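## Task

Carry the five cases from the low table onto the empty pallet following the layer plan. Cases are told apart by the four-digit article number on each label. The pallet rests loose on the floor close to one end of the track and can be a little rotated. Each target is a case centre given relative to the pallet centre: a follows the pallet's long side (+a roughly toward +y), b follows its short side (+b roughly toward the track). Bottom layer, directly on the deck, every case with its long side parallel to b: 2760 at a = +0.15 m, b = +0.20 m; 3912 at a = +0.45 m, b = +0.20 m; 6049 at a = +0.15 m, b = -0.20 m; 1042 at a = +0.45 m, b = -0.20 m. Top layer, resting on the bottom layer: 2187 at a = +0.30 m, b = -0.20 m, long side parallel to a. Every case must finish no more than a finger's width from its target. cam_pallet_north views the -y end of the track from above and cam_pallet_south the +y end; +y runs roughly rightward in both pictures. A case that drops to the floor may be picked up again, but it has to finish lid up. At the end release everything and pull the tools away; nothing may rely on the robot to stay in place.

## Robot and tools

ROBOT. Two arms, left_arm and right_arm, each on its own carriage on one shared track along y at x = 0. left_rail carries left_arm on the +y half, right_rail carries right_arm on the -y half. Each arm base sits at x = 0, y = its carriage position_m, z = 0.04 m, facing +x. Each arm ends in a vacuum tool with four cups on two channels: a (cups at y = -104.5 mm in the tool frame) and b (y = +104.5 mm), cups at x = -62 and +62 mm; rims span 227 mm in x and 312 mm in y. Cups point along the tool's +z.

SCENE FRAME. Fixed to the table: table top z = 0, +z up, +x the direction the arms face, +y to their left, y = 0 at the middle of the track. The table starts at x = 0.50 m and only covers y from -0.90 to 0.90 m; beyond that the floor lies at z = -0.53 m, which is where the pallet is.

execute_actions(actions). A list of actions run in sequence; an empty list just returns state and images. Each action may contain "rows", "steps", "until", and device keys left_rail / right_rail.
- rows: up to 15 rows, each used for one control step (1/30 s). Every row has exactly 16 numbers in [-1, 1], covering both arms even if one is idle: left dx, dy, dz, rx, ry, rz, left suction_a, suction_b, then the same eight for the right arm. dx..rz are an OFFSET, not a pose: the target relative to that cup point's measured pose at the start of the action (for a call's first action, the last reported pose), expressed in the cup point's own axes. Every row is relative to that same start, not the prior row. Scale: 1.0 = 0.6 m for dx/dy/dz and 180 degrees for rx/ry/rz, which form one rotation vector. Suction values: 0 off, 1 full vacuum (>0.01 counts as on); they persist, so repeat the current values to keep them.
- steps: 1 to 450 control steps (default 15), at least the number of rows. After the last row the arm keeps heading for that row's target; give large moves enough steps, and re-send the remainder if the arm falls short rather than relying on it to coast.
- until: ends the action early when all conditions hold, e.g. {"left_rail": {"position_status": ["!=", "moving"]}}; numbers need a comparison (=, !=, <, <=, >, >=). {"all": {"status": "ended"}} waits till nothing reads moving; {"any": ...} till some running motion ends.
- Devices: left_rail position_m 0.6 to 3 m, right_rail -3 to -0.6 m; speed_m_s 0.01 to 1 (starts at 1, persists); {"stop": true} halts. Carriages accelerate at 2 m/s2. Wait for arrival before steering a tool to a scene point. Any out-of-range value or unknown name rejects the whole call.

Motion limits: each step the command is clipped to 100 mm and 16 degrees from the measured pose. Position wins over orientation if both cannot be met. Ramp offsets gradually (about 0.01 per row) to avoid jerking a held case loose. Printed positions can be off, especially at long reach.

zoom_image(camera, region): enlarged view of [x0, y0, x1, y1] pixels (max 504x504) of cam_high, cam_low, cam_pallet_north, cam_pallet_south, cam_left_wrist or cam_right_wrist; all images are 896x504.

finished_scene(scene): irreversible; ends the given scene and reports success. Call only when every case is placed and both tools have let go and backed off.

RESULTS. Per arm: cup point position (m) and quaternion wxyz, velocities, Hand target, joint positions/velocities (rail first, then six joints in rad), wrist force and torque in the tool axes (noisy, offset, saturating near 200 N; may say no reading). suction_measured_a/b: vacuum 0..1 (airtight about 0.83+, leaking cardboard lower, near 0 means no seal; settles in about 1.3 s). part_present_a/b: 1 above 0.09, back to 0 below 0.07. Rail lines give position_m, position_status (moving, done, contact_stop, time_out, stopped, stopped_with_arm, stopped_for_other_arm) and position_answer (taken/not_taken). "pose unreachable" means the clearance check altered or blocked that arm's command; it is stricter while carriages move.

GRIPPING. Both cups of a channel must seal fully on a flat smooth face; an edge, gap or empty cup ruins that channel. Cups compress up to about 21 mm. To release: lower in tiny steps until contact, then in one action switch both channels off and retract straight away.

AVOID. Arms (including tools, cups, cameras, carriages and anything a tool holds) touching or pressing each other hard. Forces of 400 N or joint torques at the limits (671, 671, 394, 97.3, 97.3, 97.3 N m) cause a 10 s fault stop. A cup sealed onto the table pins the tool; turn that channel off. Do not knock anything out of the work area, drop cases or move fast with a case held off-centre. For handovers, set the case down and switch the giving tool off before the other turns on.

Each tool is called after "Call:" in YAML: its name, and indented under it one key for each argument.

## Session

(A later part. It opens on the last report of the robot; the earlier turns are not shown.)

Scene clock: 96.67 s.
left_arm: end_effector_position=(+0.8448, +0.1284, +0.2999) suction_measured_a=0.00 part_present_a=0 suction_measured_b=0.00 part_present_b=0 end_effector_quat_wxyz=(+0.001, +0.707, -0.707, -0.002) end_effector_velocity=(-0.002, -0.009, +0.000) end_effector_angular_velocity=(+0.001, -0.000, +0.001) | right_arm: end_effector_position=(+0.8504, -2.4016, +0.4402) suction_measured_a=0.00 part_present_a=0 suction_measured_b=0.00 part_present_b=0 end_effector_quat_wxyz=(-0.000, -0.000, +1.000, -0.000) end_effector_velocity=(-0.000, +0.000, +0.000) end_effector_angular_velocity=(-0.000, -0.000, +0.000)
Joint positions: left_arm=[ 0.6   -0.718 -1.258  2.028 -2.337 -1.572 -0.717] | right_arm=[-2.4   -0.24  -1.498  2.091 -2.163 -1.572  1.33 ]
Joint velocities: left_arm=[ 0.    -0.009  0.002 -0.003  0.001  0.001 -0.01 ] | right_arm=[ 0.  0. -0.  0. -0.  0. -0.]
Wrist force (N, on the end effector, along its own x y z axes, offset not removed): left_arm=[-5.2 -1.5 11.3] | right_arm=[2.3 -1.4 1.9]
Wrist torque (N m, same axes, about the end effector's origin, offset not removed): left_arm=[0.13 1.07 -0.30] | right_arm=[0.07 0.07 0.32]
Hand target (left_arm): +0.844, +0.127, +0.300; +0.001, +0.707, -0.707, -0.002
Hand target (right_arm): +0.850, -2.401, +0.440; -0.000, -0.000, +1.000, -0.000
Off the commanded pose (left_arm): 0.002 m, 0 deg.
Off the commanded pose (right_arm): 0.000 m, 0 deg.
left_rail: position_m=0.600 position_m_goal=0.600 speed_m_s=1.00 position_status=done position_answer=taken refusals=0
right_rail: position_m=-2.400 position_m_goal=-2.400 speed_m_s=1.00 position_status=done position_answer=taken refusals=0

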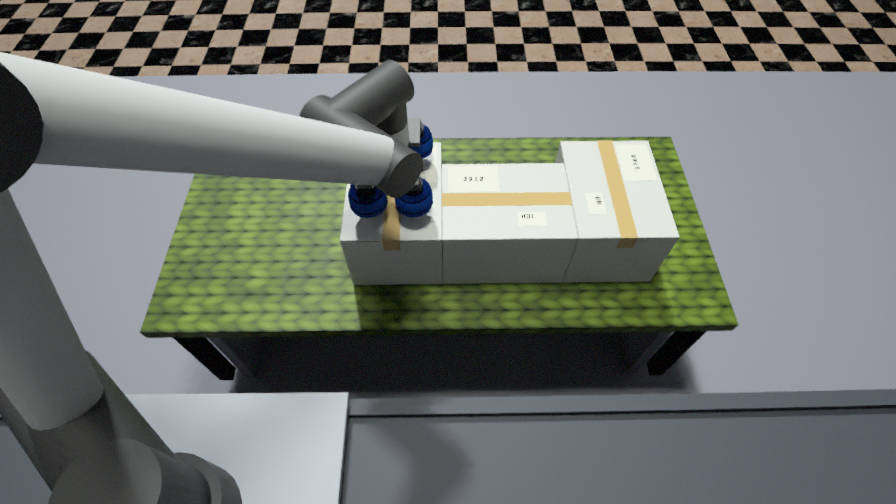

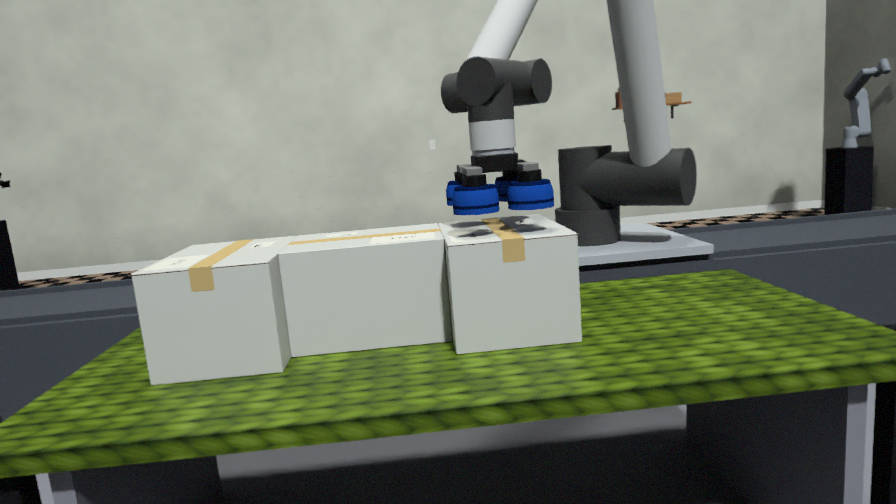

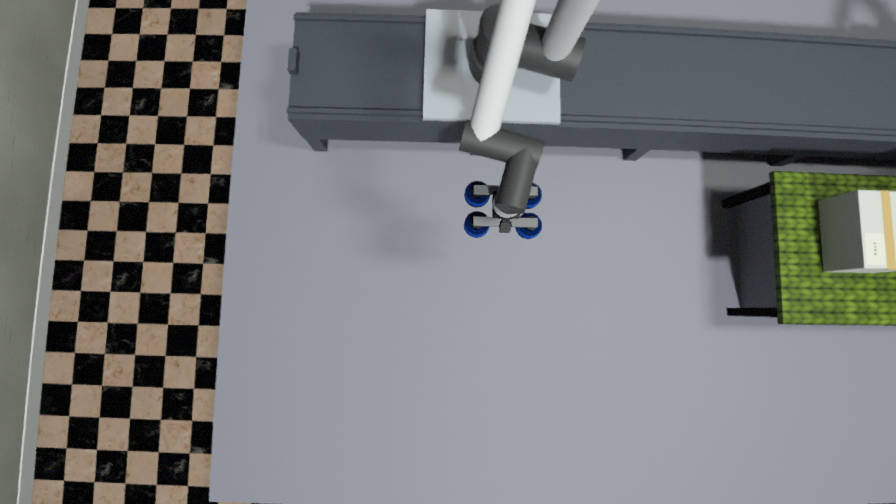

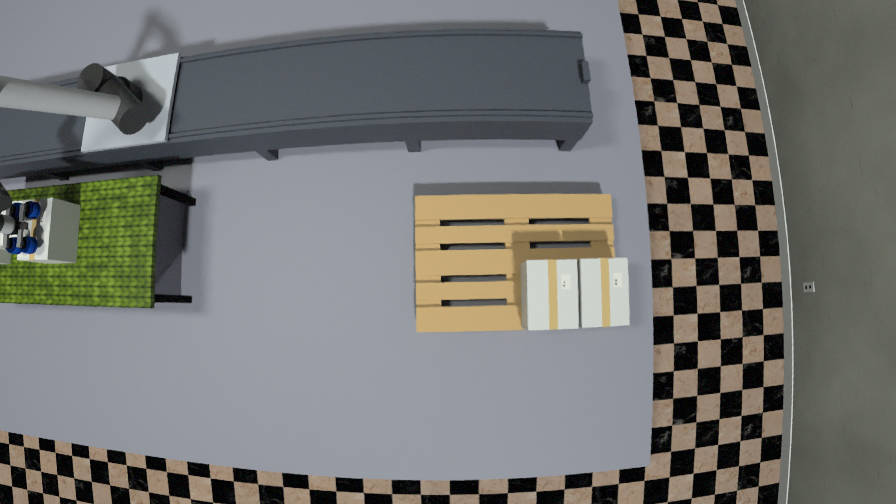

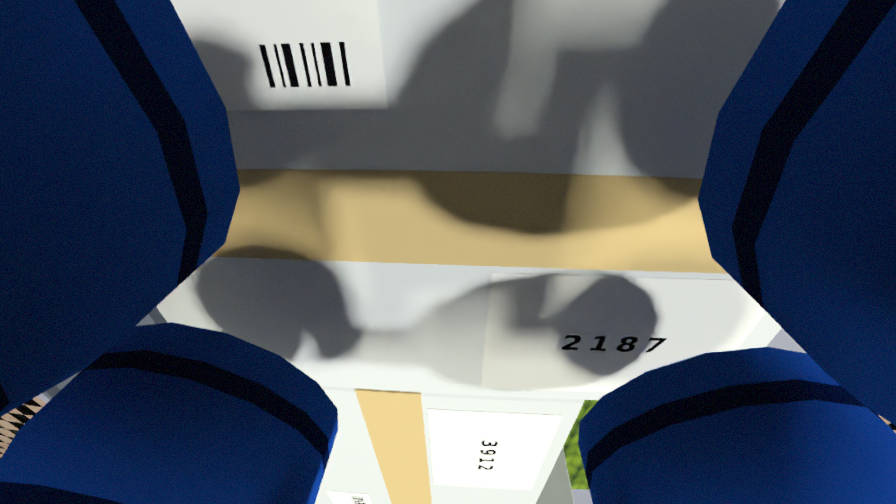

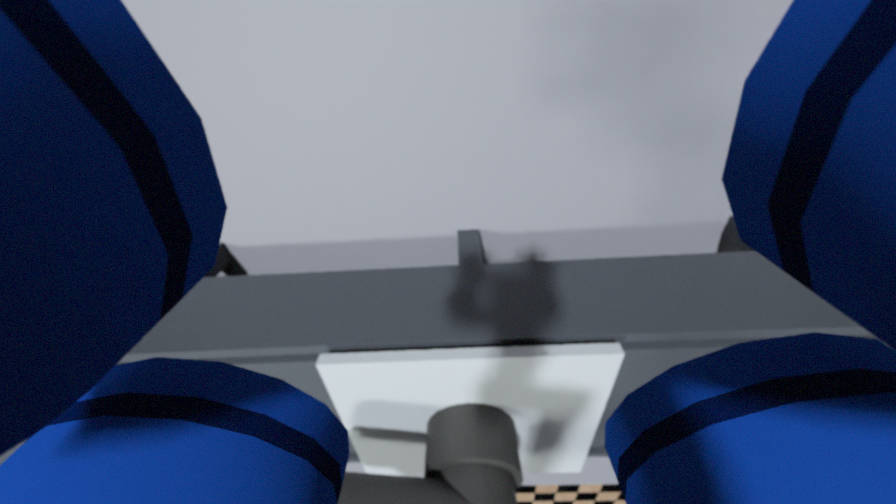

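Call:
execute_actions:
  actions:
    - {"rows":[[0.006,0,0.03,0,0,0,1,1,0,0,0,0,0,0,0,0],[0.006,0,0.07,0,0,0,1,1,0,0,0,0,0,0,0,0],[0.006,0,0.107,0,0,0,1,1,0,0,0,0,0,0,0,0]],"steps":30}
    - {"rows":[[0,0,-0.015,0,0,0,1,1,0,0,0,0,0,0,0,0],[0,0,-0.03,0,0,0,1,1,0,0,0,0,0,0,0,0],[0,0,-0.05,0,0,0,1,1,0,0,0,0,0,0,0,0]],"steps":10}
    - {"left_rail":{"position_m":3.0},"rows":[[-0.03,0,-0.01,0,0,0,1,1,0,0,0,0,0,0,0,0],[-0.07,0,-0.01,0,0,0,1,1,0,0,0,0,0,0,0,0],[-0.55,0,-0.01,0,0,0,1,1,0,0,0,0,0,0,0,0]],"steps":33}
    - {"rows":[[-0.805,-0.635,0.25,0,0,-0.502,1,1,0,0,0,0,0,0,0,0]],"steps":90,"until":{"all":{"status":"ended"}}}
    - {"rows":[[0,0,0.035,0,0,0,1,1,0,0,0,0,0,0,0,0]],"steps":12}

Call:
zoom_image:
  camera: "cam_pallet_south"
  region: [500, 240, 660, 340]

Scene clock: 109.53 s.
left_arm: end_effector_position=(+1.2261, +3.3355, +0.0968) suction_measured_a=0.91 part_present_a=1 suction_measured_b=0.91 part_present_b=1 end_effector_quat_wxyz=(+0.001, +1.000, +0.003, -0.002) end_effector_velocity=(+0.000, +0.000, -0.008) end_effector_angular_velocity=(+0.000, -0.001, +0.000) | right_arm: end_effector_position=(+0.8504, -2.4016, +0.4402) suction_measured_a=0.00 part_present_a=0 suction_measured_b=0.00 part_present_b=0 end_effector_quat_wxyz=(-0.000, -0.000, +1.000, -0.000) end_effector_velocity=(+0.000, +0.000, -0.000) end_effector_angular_velocity=(+0.000, -0.000, -0.000)
Joint positions: left_arm=[ 3.     0.109 -0.82   1.617 -2.362 -1.572 -1.468] | right_arm=[-2.4   -0.24  -1.498  2.091 -2.163 -1.572  1.33 ]
Joint velocities: left_arm=[ 0.    -0.     0.007  0.001 -0.009 -0.    -0.   ] | right_arm=[ 0. -0.  0. -0. -0.  0.  0.]
Wrist force (N, on the end effector, along its own x y z axes, offset not removed): left_arm=[-2.7 5.7 -43.6] | right_arm=[3.2 -3.2 -7.1]
Wrist torque (N m, same axes, about the end effector's origin, offset not removed): left_arm=[3.18 0.64 -0.26] | right_arm=[-0.14 -0.02 0.52]
Hand target (left_arm): +1.226, +3.336, +0.096; +0.001, +1.000, +0.003, -0.002
Hand target (right_arm): +0.850, -2.401, +0.440; -0.000, -0.000, +1.000, -0.000
Off the commanded pose (left_arm): 0.001 m, 0 deg.
Off the commanded pose (right_arm): 0.000 m, 0 deg.
left_rail: position_m=3.000 position_m_goal=3.000 speed_m_s=1.00 position_status=done position_answer=taken refusals=0
right_rail: position_m=-2.400 position_m_goal=-2.400 speed_m_s=1.00 position_status=done position_answer=taken refusals=0

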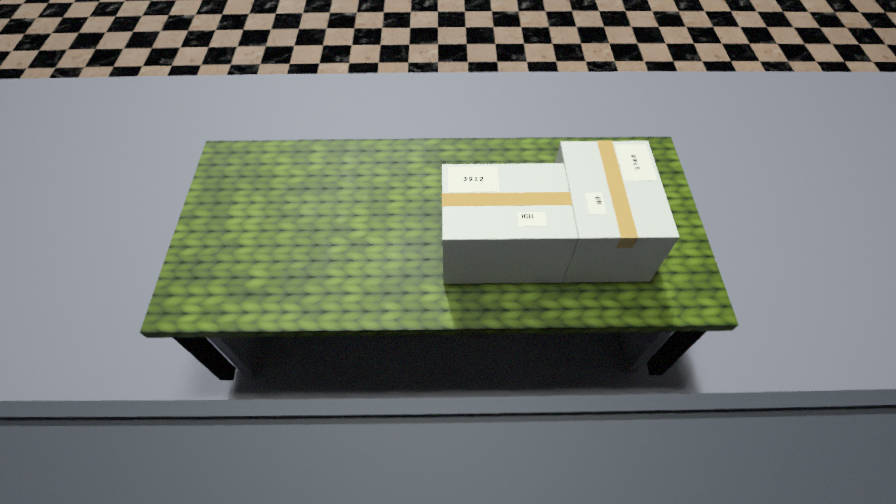

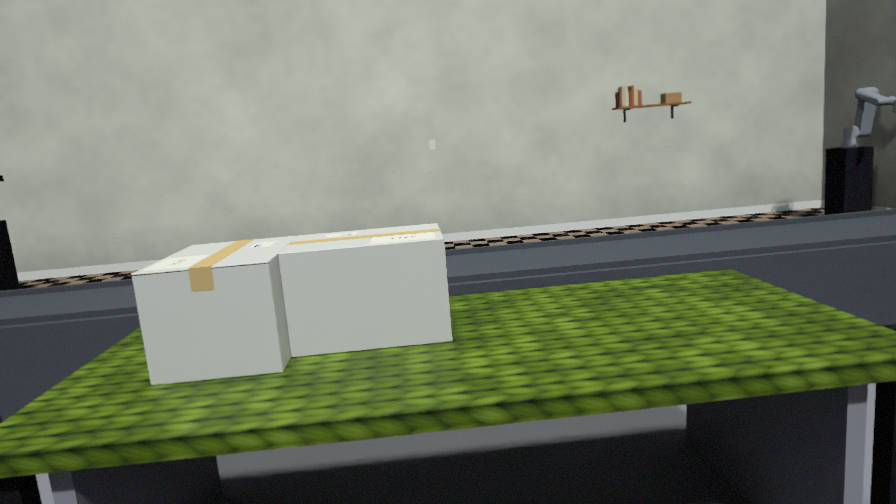

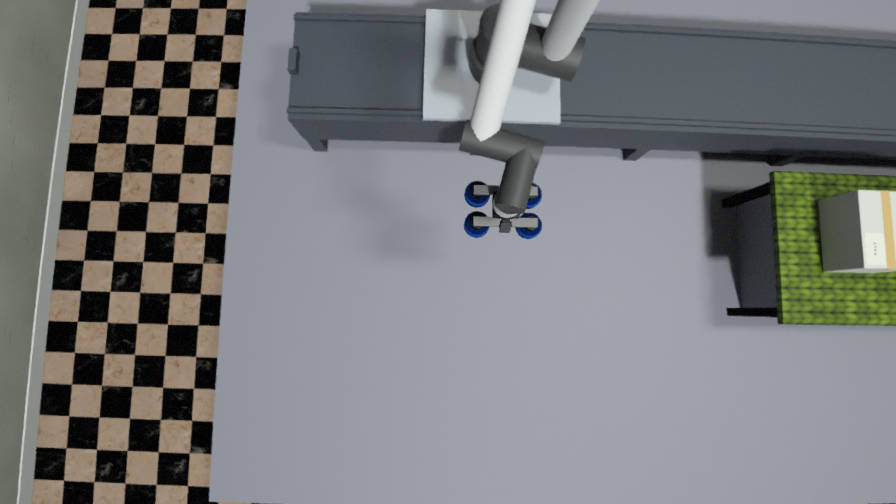

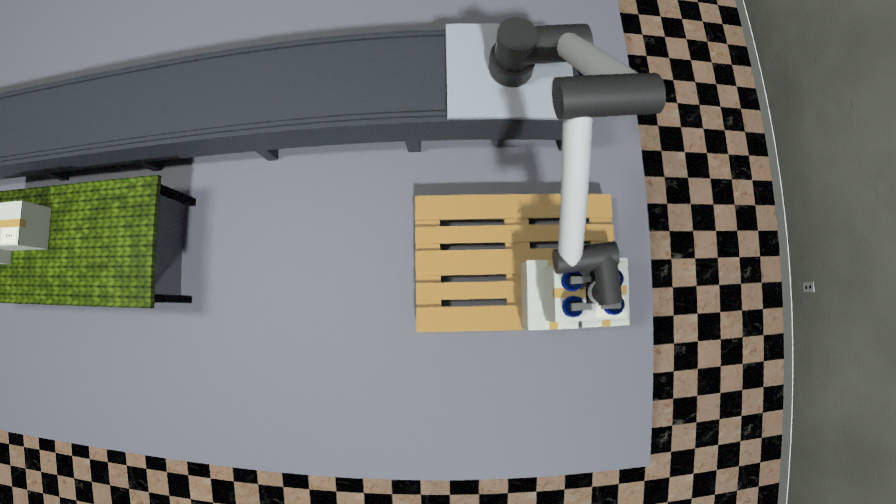

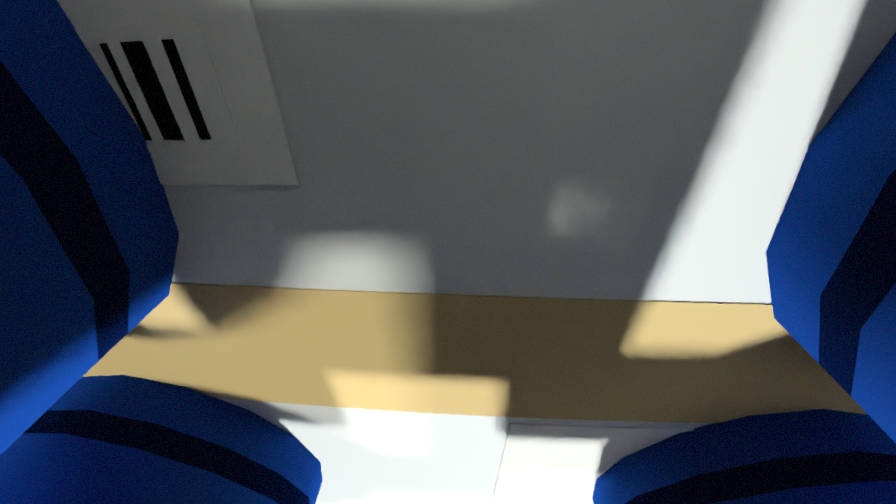

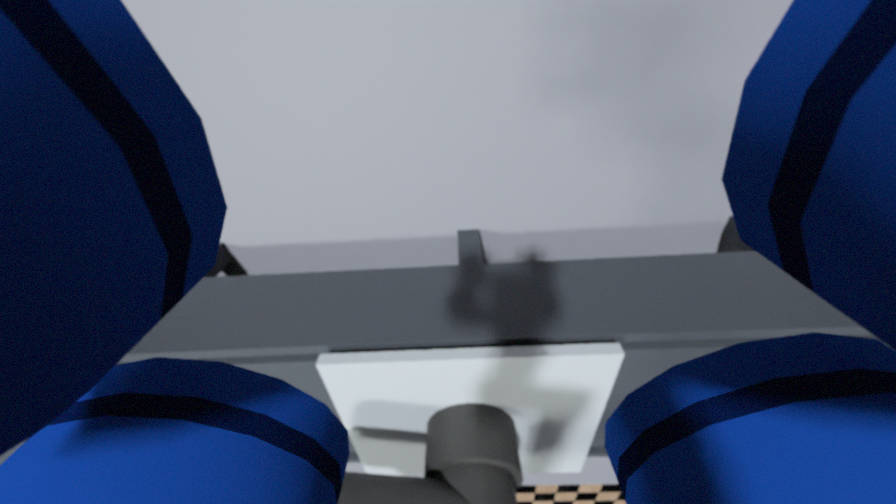

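Region (500, 240, 660, 340) of cam_pallet_south's 896x504 image, scaled by 3.150, with more detail than that image has; it fills the top 315 rows of this view, and the rest is white.

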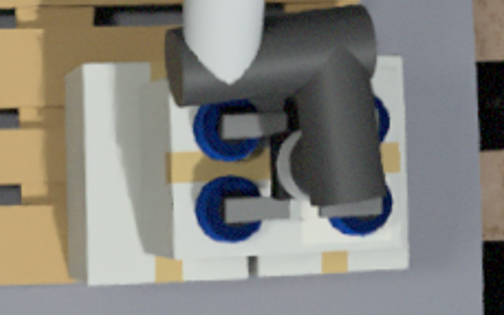

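Call:
execute_actions:
  actions:
    - {"rows":[[0.005,0,0.015,0,0,0,1,1,0,0,0,0,0,0,0,0]],"steps":12}

Scene clock: 111.97 s.
left_arm: end_effector_position=(+1.2288, +3.3356, +0.0881) suction_measured_a=0.91 part_present_a=1 suction_measured_b=0.91 part_present_b=1 end_effector_quat_wxyz=(+0.001, +1.000, +0.003, -0.002) end_effector_velocity=(+0.002, -0.000, -0.003) end_effector_angular_velocity=(+0.000, -0.000, +0.000) | right_arm: end_effector_position=(+0.8504, -2.4016, +0.4402) suction_measured_a=0.00 part_present_a=0 suction_measured_b=0.00 part_present_b=0 end_effector_quat_wxyz=(-0.000, -0.000, +1.000, -0.000) end_effector_velocity=(-0.000, +0.000, +0.000) end_effector_angular_velocity=(-0.000, -0.000, +0.000)
Joint positions: left_arm=[ 3.     0.108 -0.811  1.614 -2.368 -1.572 -1.468] | right_arm=[-2.4   -0.24  -1.498  2.091 -2.163 -1.572  1.33 ]
Joint velocities: left_arm=[ 0.    -0.     0.004 -0.002 -0.002  0.    -0.001] | right_arm=[ 0.  0. -0.  0. -0.  0.  0.]
Wrist force (N, on the end effector, along its own x y z axes, offset not removed): left_arm=[0.6 -2.6 -48.2] | right_arm=[2.4 -2.1 -1.6]
Wrist torque (N m, same axes, about the end effector's origin, offset not removed): left_arm=[2.05 0.36 0.01] | right_arm=[-0.06 0.17 0.05]
Hand target (left_arm): +1.229, +3.336, +0.088; +0.001, +1.000, +0.003, -0.002
Hand target (right_arm): +0.850, -2.401, +0.440; -0.000, -0.000, +1.000, -0.000
Off the commanded pose (left_arm): 0.000 m, 0 deg.
Off the commanded pose (right_arm): 0.000 m, 0 deg.
left_rail: position_m=3.000 position_m_goal=3.000 speed_m_s=1.00 position_status=done position_answer=taken refusals=0
right_rail: position_m=-2.400 position_m_goal=-2.400 speed_m_s=1.00 position_status=done position_answer=taken refusals=0

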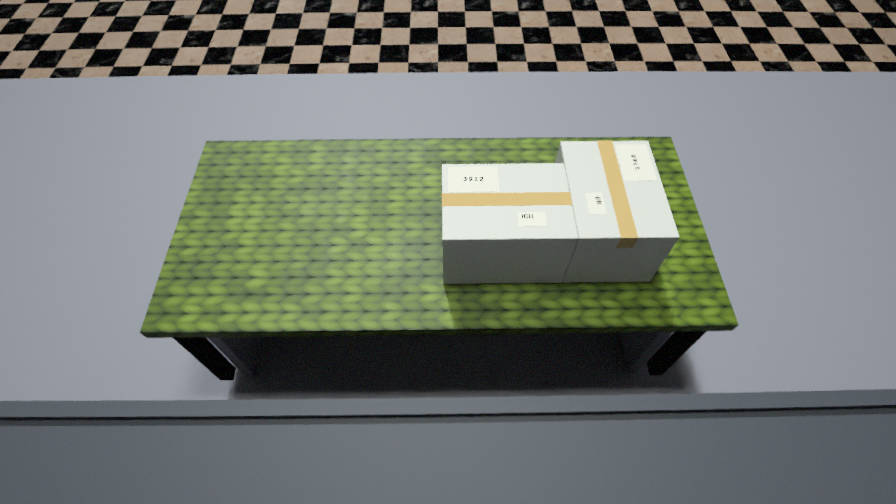

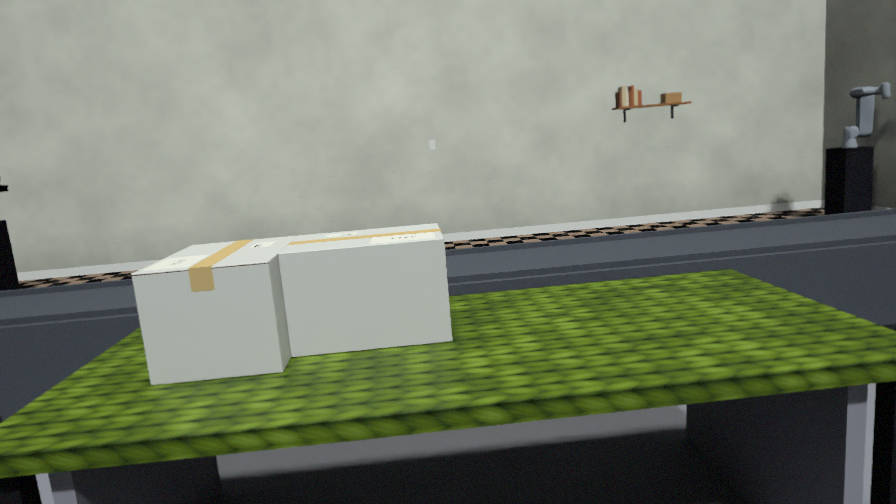

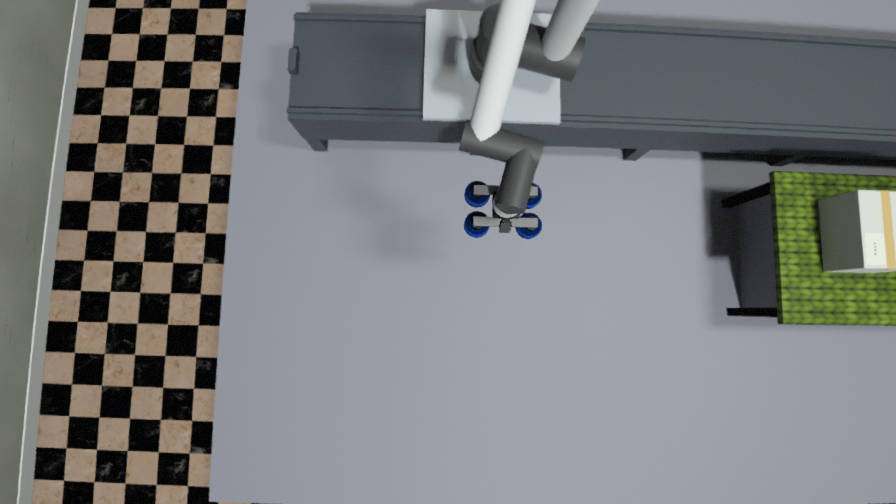

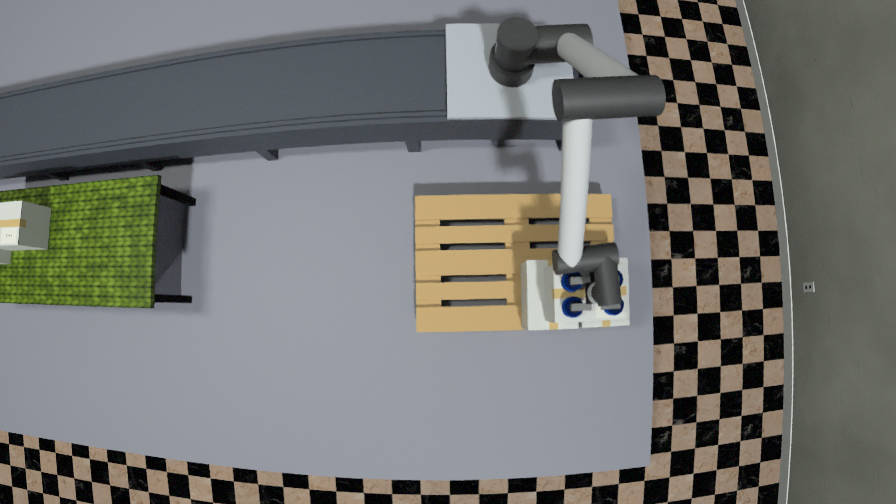

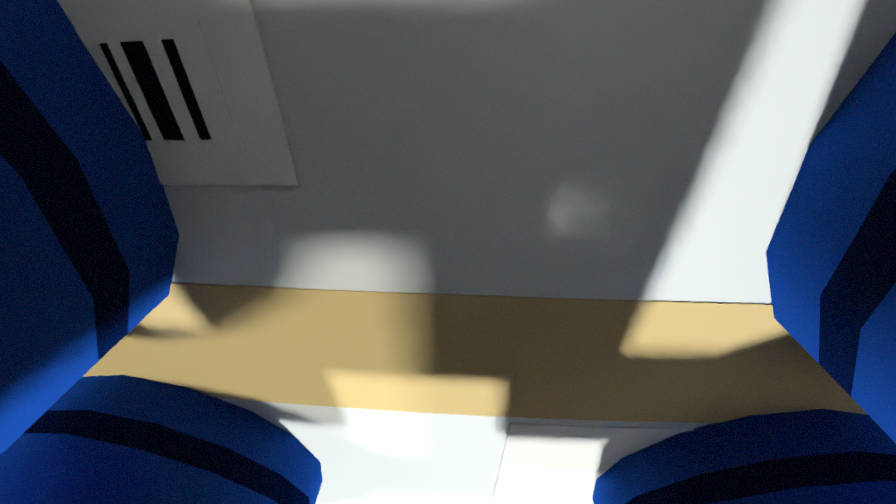

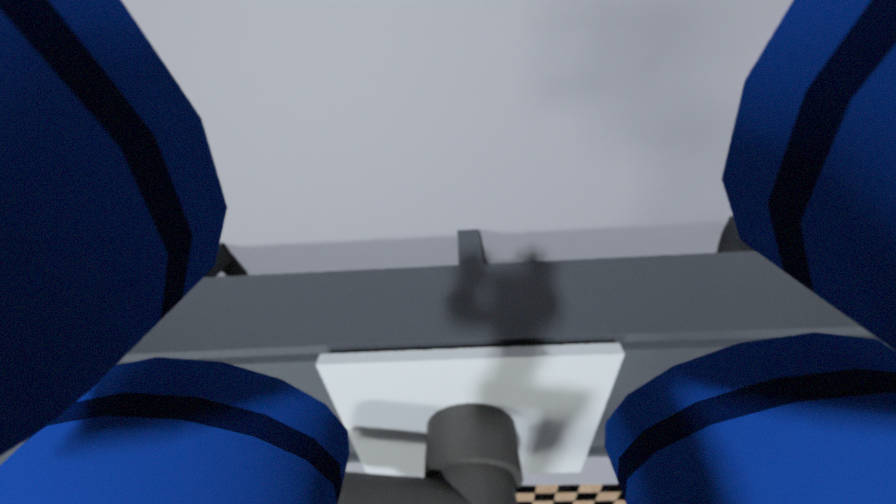

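Call:
execute_actions:
  actions:
    - {"rows":[[0,0,0.005,0,0,0,1,1,0,0,0,0,0,0,0,0]],"steps":9}

Scene clock: 113.83 s.
left_arm: end_effector_position=(+1.2290, +3.3355, +0.0855) suction_measured_a=0.91 part_present_a=1 suction_measured_b=0.91 part_present_b=1 end_effector_quat_wxyz=(+0.001, +1.000, +0.003, -0.002) end_effector_velocity=(-0.001, -0.000, -0.003) end_effector_angular_velocity=(-0.000, +0.001, +0.000) | right_arm: end_effector_position=(+0.8504, -2.4016, +0.4402) suction_measured_a=0.00 part_present_a=0 suction_measured_b=0.00 part_present_b=0 end_effector_quat_wxyz=(-0.000, -0.000, +1.000, -0.000) end_effector_velocity=(+0.000, -0.000, -0.000) end_effector_angular_velocity=(+0.000, +0.000, -0.000)
Joint positions: left_arm=[ 3.     0.108 -0.809  1.614 -2.371 -1.572 -1.468] | right_arm=[-2.4   -0.24  -1.498  2.091 -2.163 -1.572  1.33 ]
Joint velocities: left_arm=[ 0.     0.     0.002  0.001 -0.003  0.    -0.   ] | right_arm=[ 0. -0.  0. -0.  0. -0.  0.]
Wrist force (N, on the end effector, along its own x y z axes, offset not removed): left_arm=[0.6 2.7 -45.6] | right_arm=[3.3 -3.3 -0.8]
Wrist torque (N m, same axes, about the end effector's origin, offset not removed): left_arm=[2.60 0.11 -0.30] | right_arm=[-0.10 -0.05 0.35]
Hand target (left_arm): +1.229, +3.336, +0.085; +0.001, +1.000, +0.003, -0.002
Hand target (right_arm): +0.850, -2.401, +0.440; -0.000, -0.000, +1.000, -0.000
Off the commanded pose (left_arm): 0.000 m, 0 deg.
Off the commanded pose (right_arm): 0.000 m, 0 deg.
left_rail: position_m=3.000 position_m_goal=3.000 speed_m_s=1.00 position_status=done position_answer=taken refusals=0
right_rail: position_m=-2.400 position_m_goal=-2.400 speed_m_s=1.00 position_status=done position_answer=taken refusals=0

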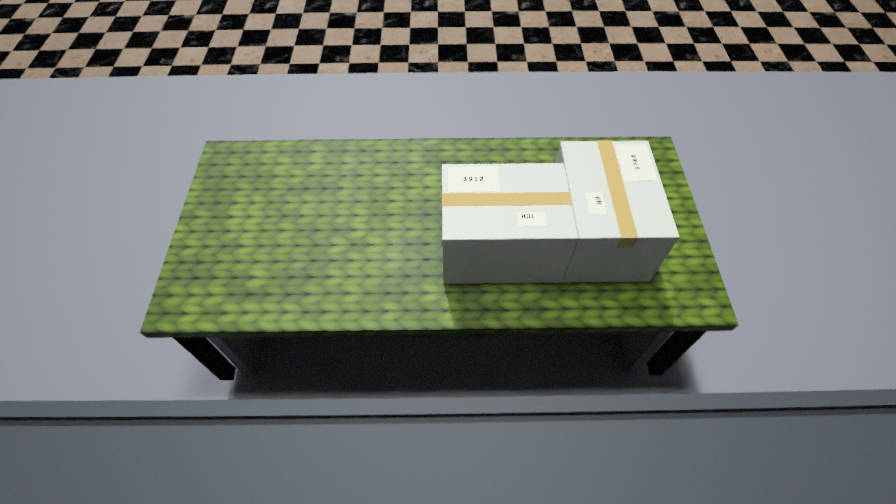

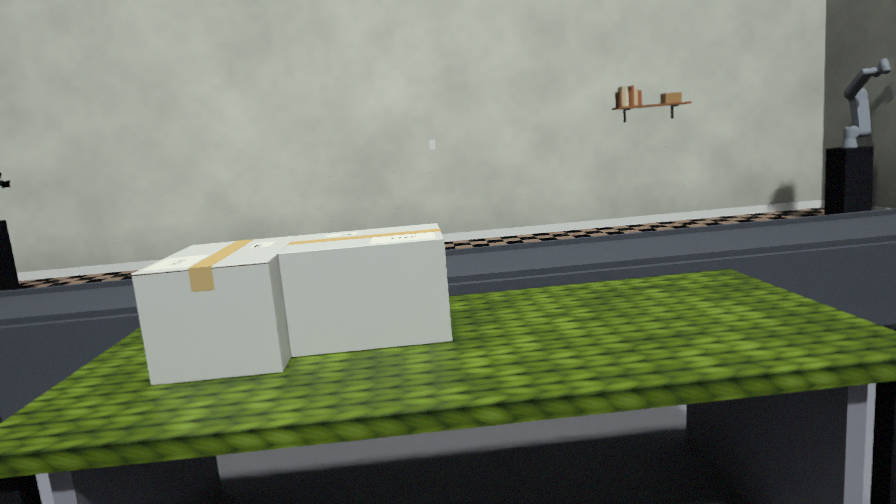

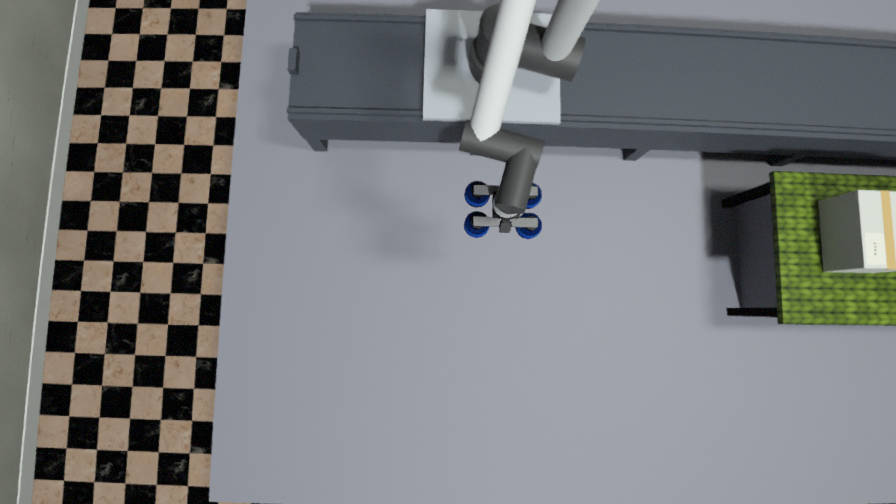

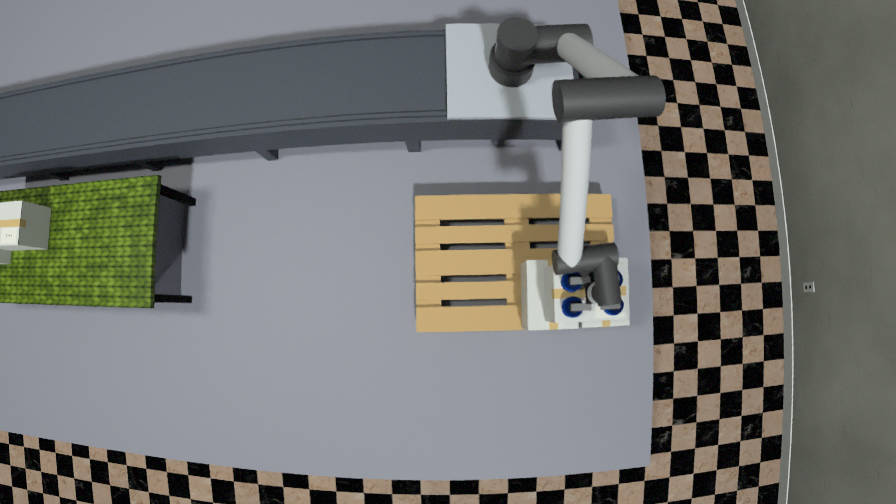

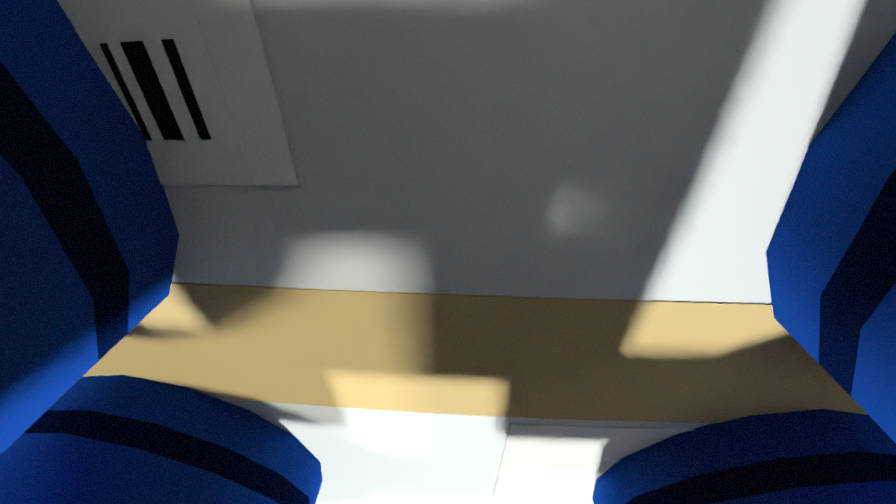

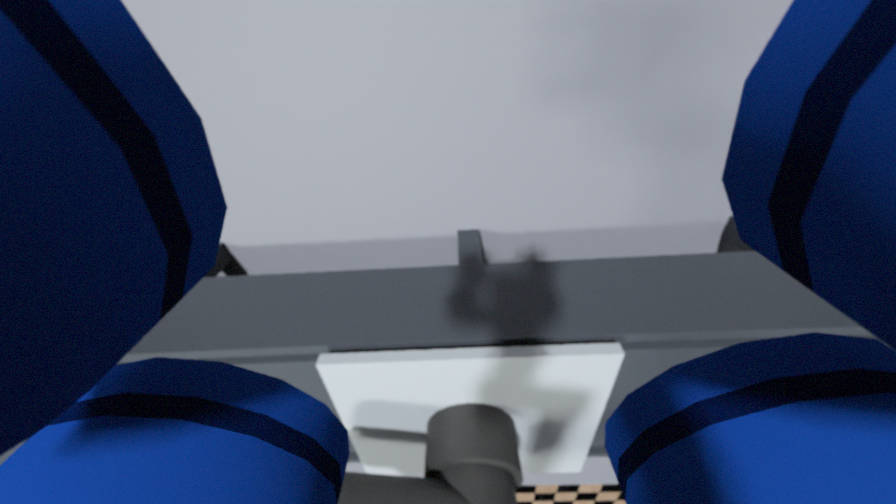

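Call:
execute_actions:
  actions:
    - {"rows":[[0,0,0.005,0,0,0,1,1,0,0,0,0,0,0,0,0]],"steps":9}
    - {"rows":[[0,0,0,0,0,0,0,0,0,0,0,0,0,0,0,0],[0,0,-0.003,0,0,0,0,0,0,0,0,0,0,0,0,0],[0,0,-0.007,0,0,0,0,0,0,0,0,0,0,0,0,0],[0,0,-0.012,0,0,0,0,0,0,0,0,0,0,0,0,0],[0,0,-0.018,0,0,0,0,0,0,0,0,0,0,0,0,0],[0,0,-0.025,0,0,0,0,0,0,0,0,0,0,0,0,0],[0,0,-0.033,0,0,0,0,0,0,0,0,0,0,0,0,0],[0,0,-0.045,0,0,0,0,0,0,0,0,0,0,0,0,0],[0,0,-0.06,0,0,0,0,0,0,0,0,0,0,0,0,0],[0,0,-0.09,0,0,0,0,0,0,0,0,0,0,0,0,0]],"steps":17}
    - {"left_rail":{"position_m":0.6},"rows":[[-0.366,0.95,-0.27,0,0,0.002,0,0,0,0,0,0,0,0,0,0]],"steps":47}
    - {"rows":[[-0.36,0.958,0,0,0,0,0,0,0,0,0,0,0,0,0,0]],"steps":46}

Scene clock: 124.07 s.
left_arm: end_effector_position=(+0.7966, -0.2061, +0.2942) suction_measured_a=0.00 part_present_a=0 suction_measured_b=0.00 part_present_b=0 end_effector_quat_wxyz=(-0.001, +1.000, -0.000, -0.002) end_effector_velocity=(-0.002, -0.012, +0.000) end_effector_angular_velocity=(+0.000, -0.000, +0.001) | right_arm: end_effector_position=(+0.8504, -2.4016, +0.4402) suction_measured_a=0.00 part_present_a=0 suction_measured_b=0.00 part_present_b=0 end_effector_quat_wxyz=(-0.000, -0.000, +1.000, -0.000) end_effector_velocity=(-0.000, +0.000, +0.000) end_effector_angular_velocity=(+0.000, -0.000, -0.000)
Joint positions: left_arm=[ 0.6   -0.969 -1.098  1.782 -2.251 -1.573 -2.539] | right_arm=[-2.4   -0.24  -1.498  2.091 -2.163 -1.572  1.33 ]
Joint velocities: left_arm=[ 0.    -0.007  0.007 -0.012  0.005  0.    -0.008] | right_arm=[ 0.  0. -0. -0.  0.  0.  0.]
Wrist force (N, on the end effector, along its own x y z axes, offset not removed): left_arm=[-2.1 -3.0 4.7] | right_arm=[-1.0 -1.7 2.5]
Wrist torque (N m, same axes, about the end effector's origin, offset not removed): left_arm=[-0.22 0.37 -0.43] | right_arm=[-0.02 0.71 0.14]
Hand target (left_arm): +0.796, -0.207, +0.294; -0.001, +1.000, -0.000, -0.002
Hand target (right_arm): +0.850, -2.401, +0.440; -0.000, -0.000, +1.000, -0.000
Off the commanded pose (left_arm): 0.002 m, 0 deg.
Off the commanded pose (right_arm): 0.000 m, 0 deg.
left_rail: position_m=0.600 position_m_goal=0.600 speed_m_s=1.00 position_status=done position_answer=taken refusals=0
right_rail: position_m=-2.400 position_m_goal=-2.400 speed_m_s=1.00 position_status=done position_answer=taken refusals=0

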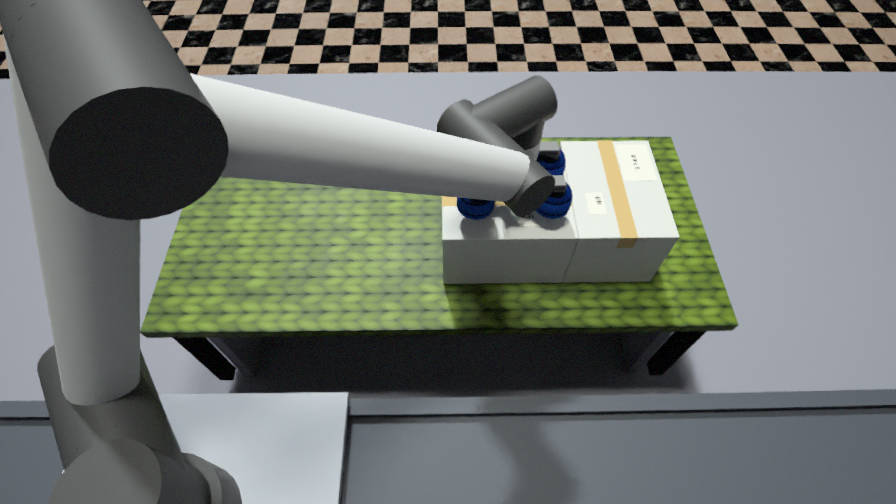

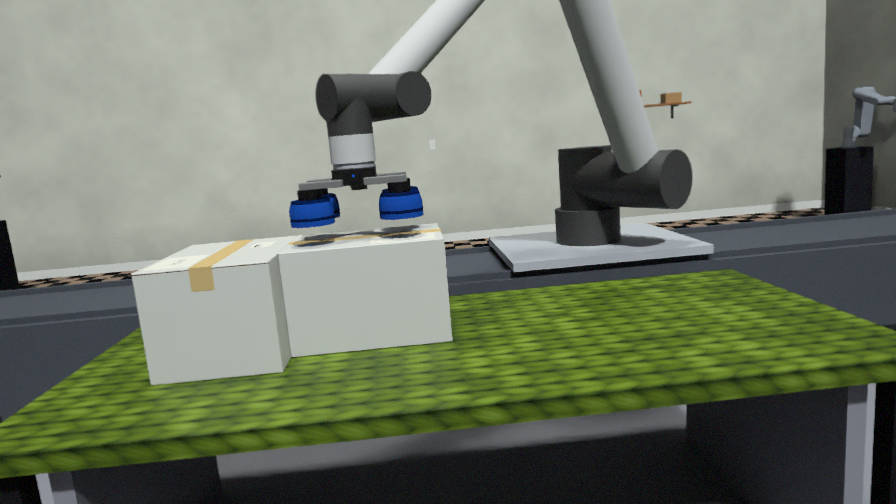

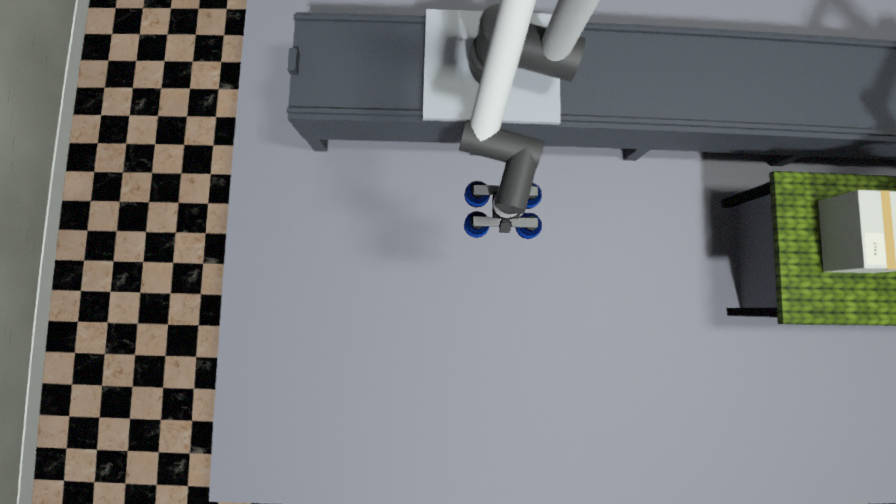

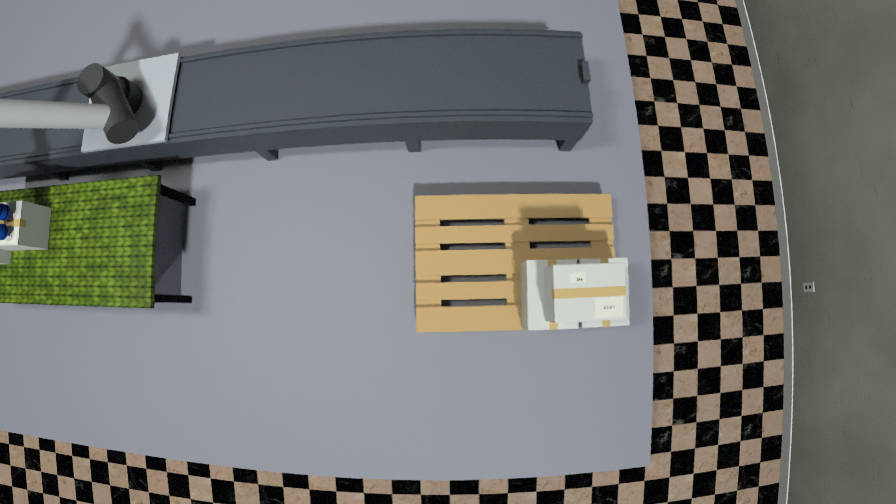

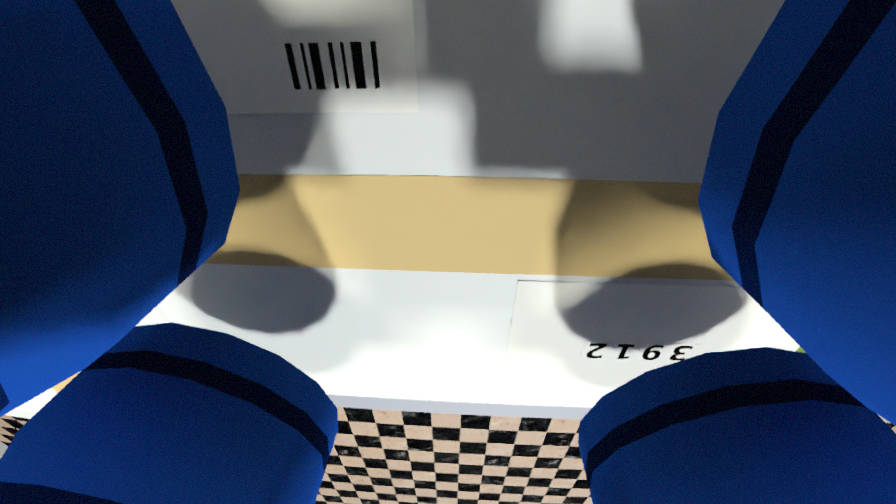

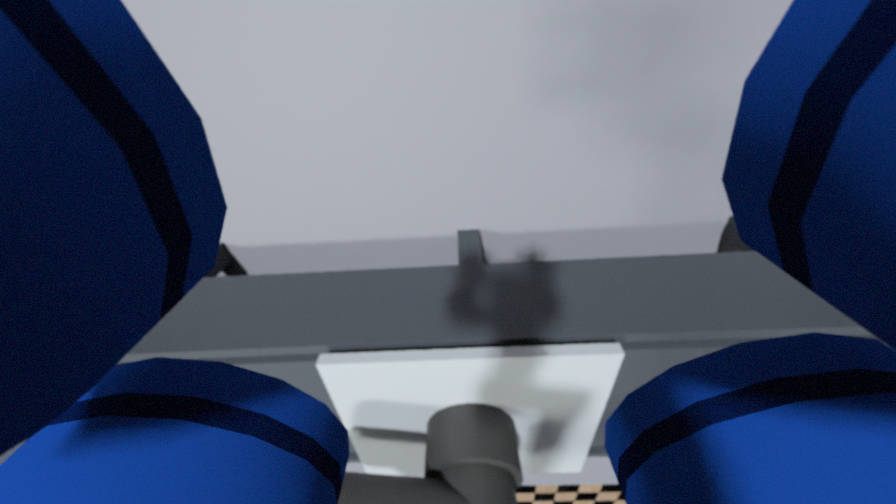

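Call:
zoom_image:
  camera: "cam_pallet_south"
  region: [510, 245, 640, 340]

Region (510, 245, 640, 340) of cam_pallet_south's 896x504 image, scaled by 3.877, with more detail than that image has; it fills the top 368 rows of this view, and the rest is white.

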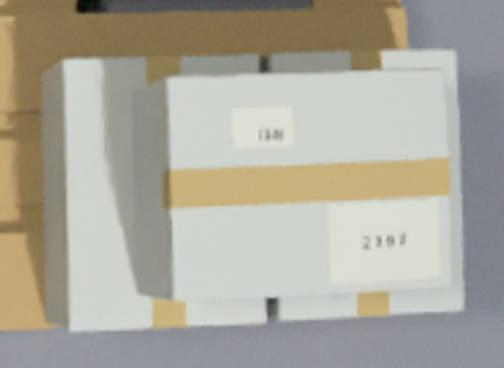

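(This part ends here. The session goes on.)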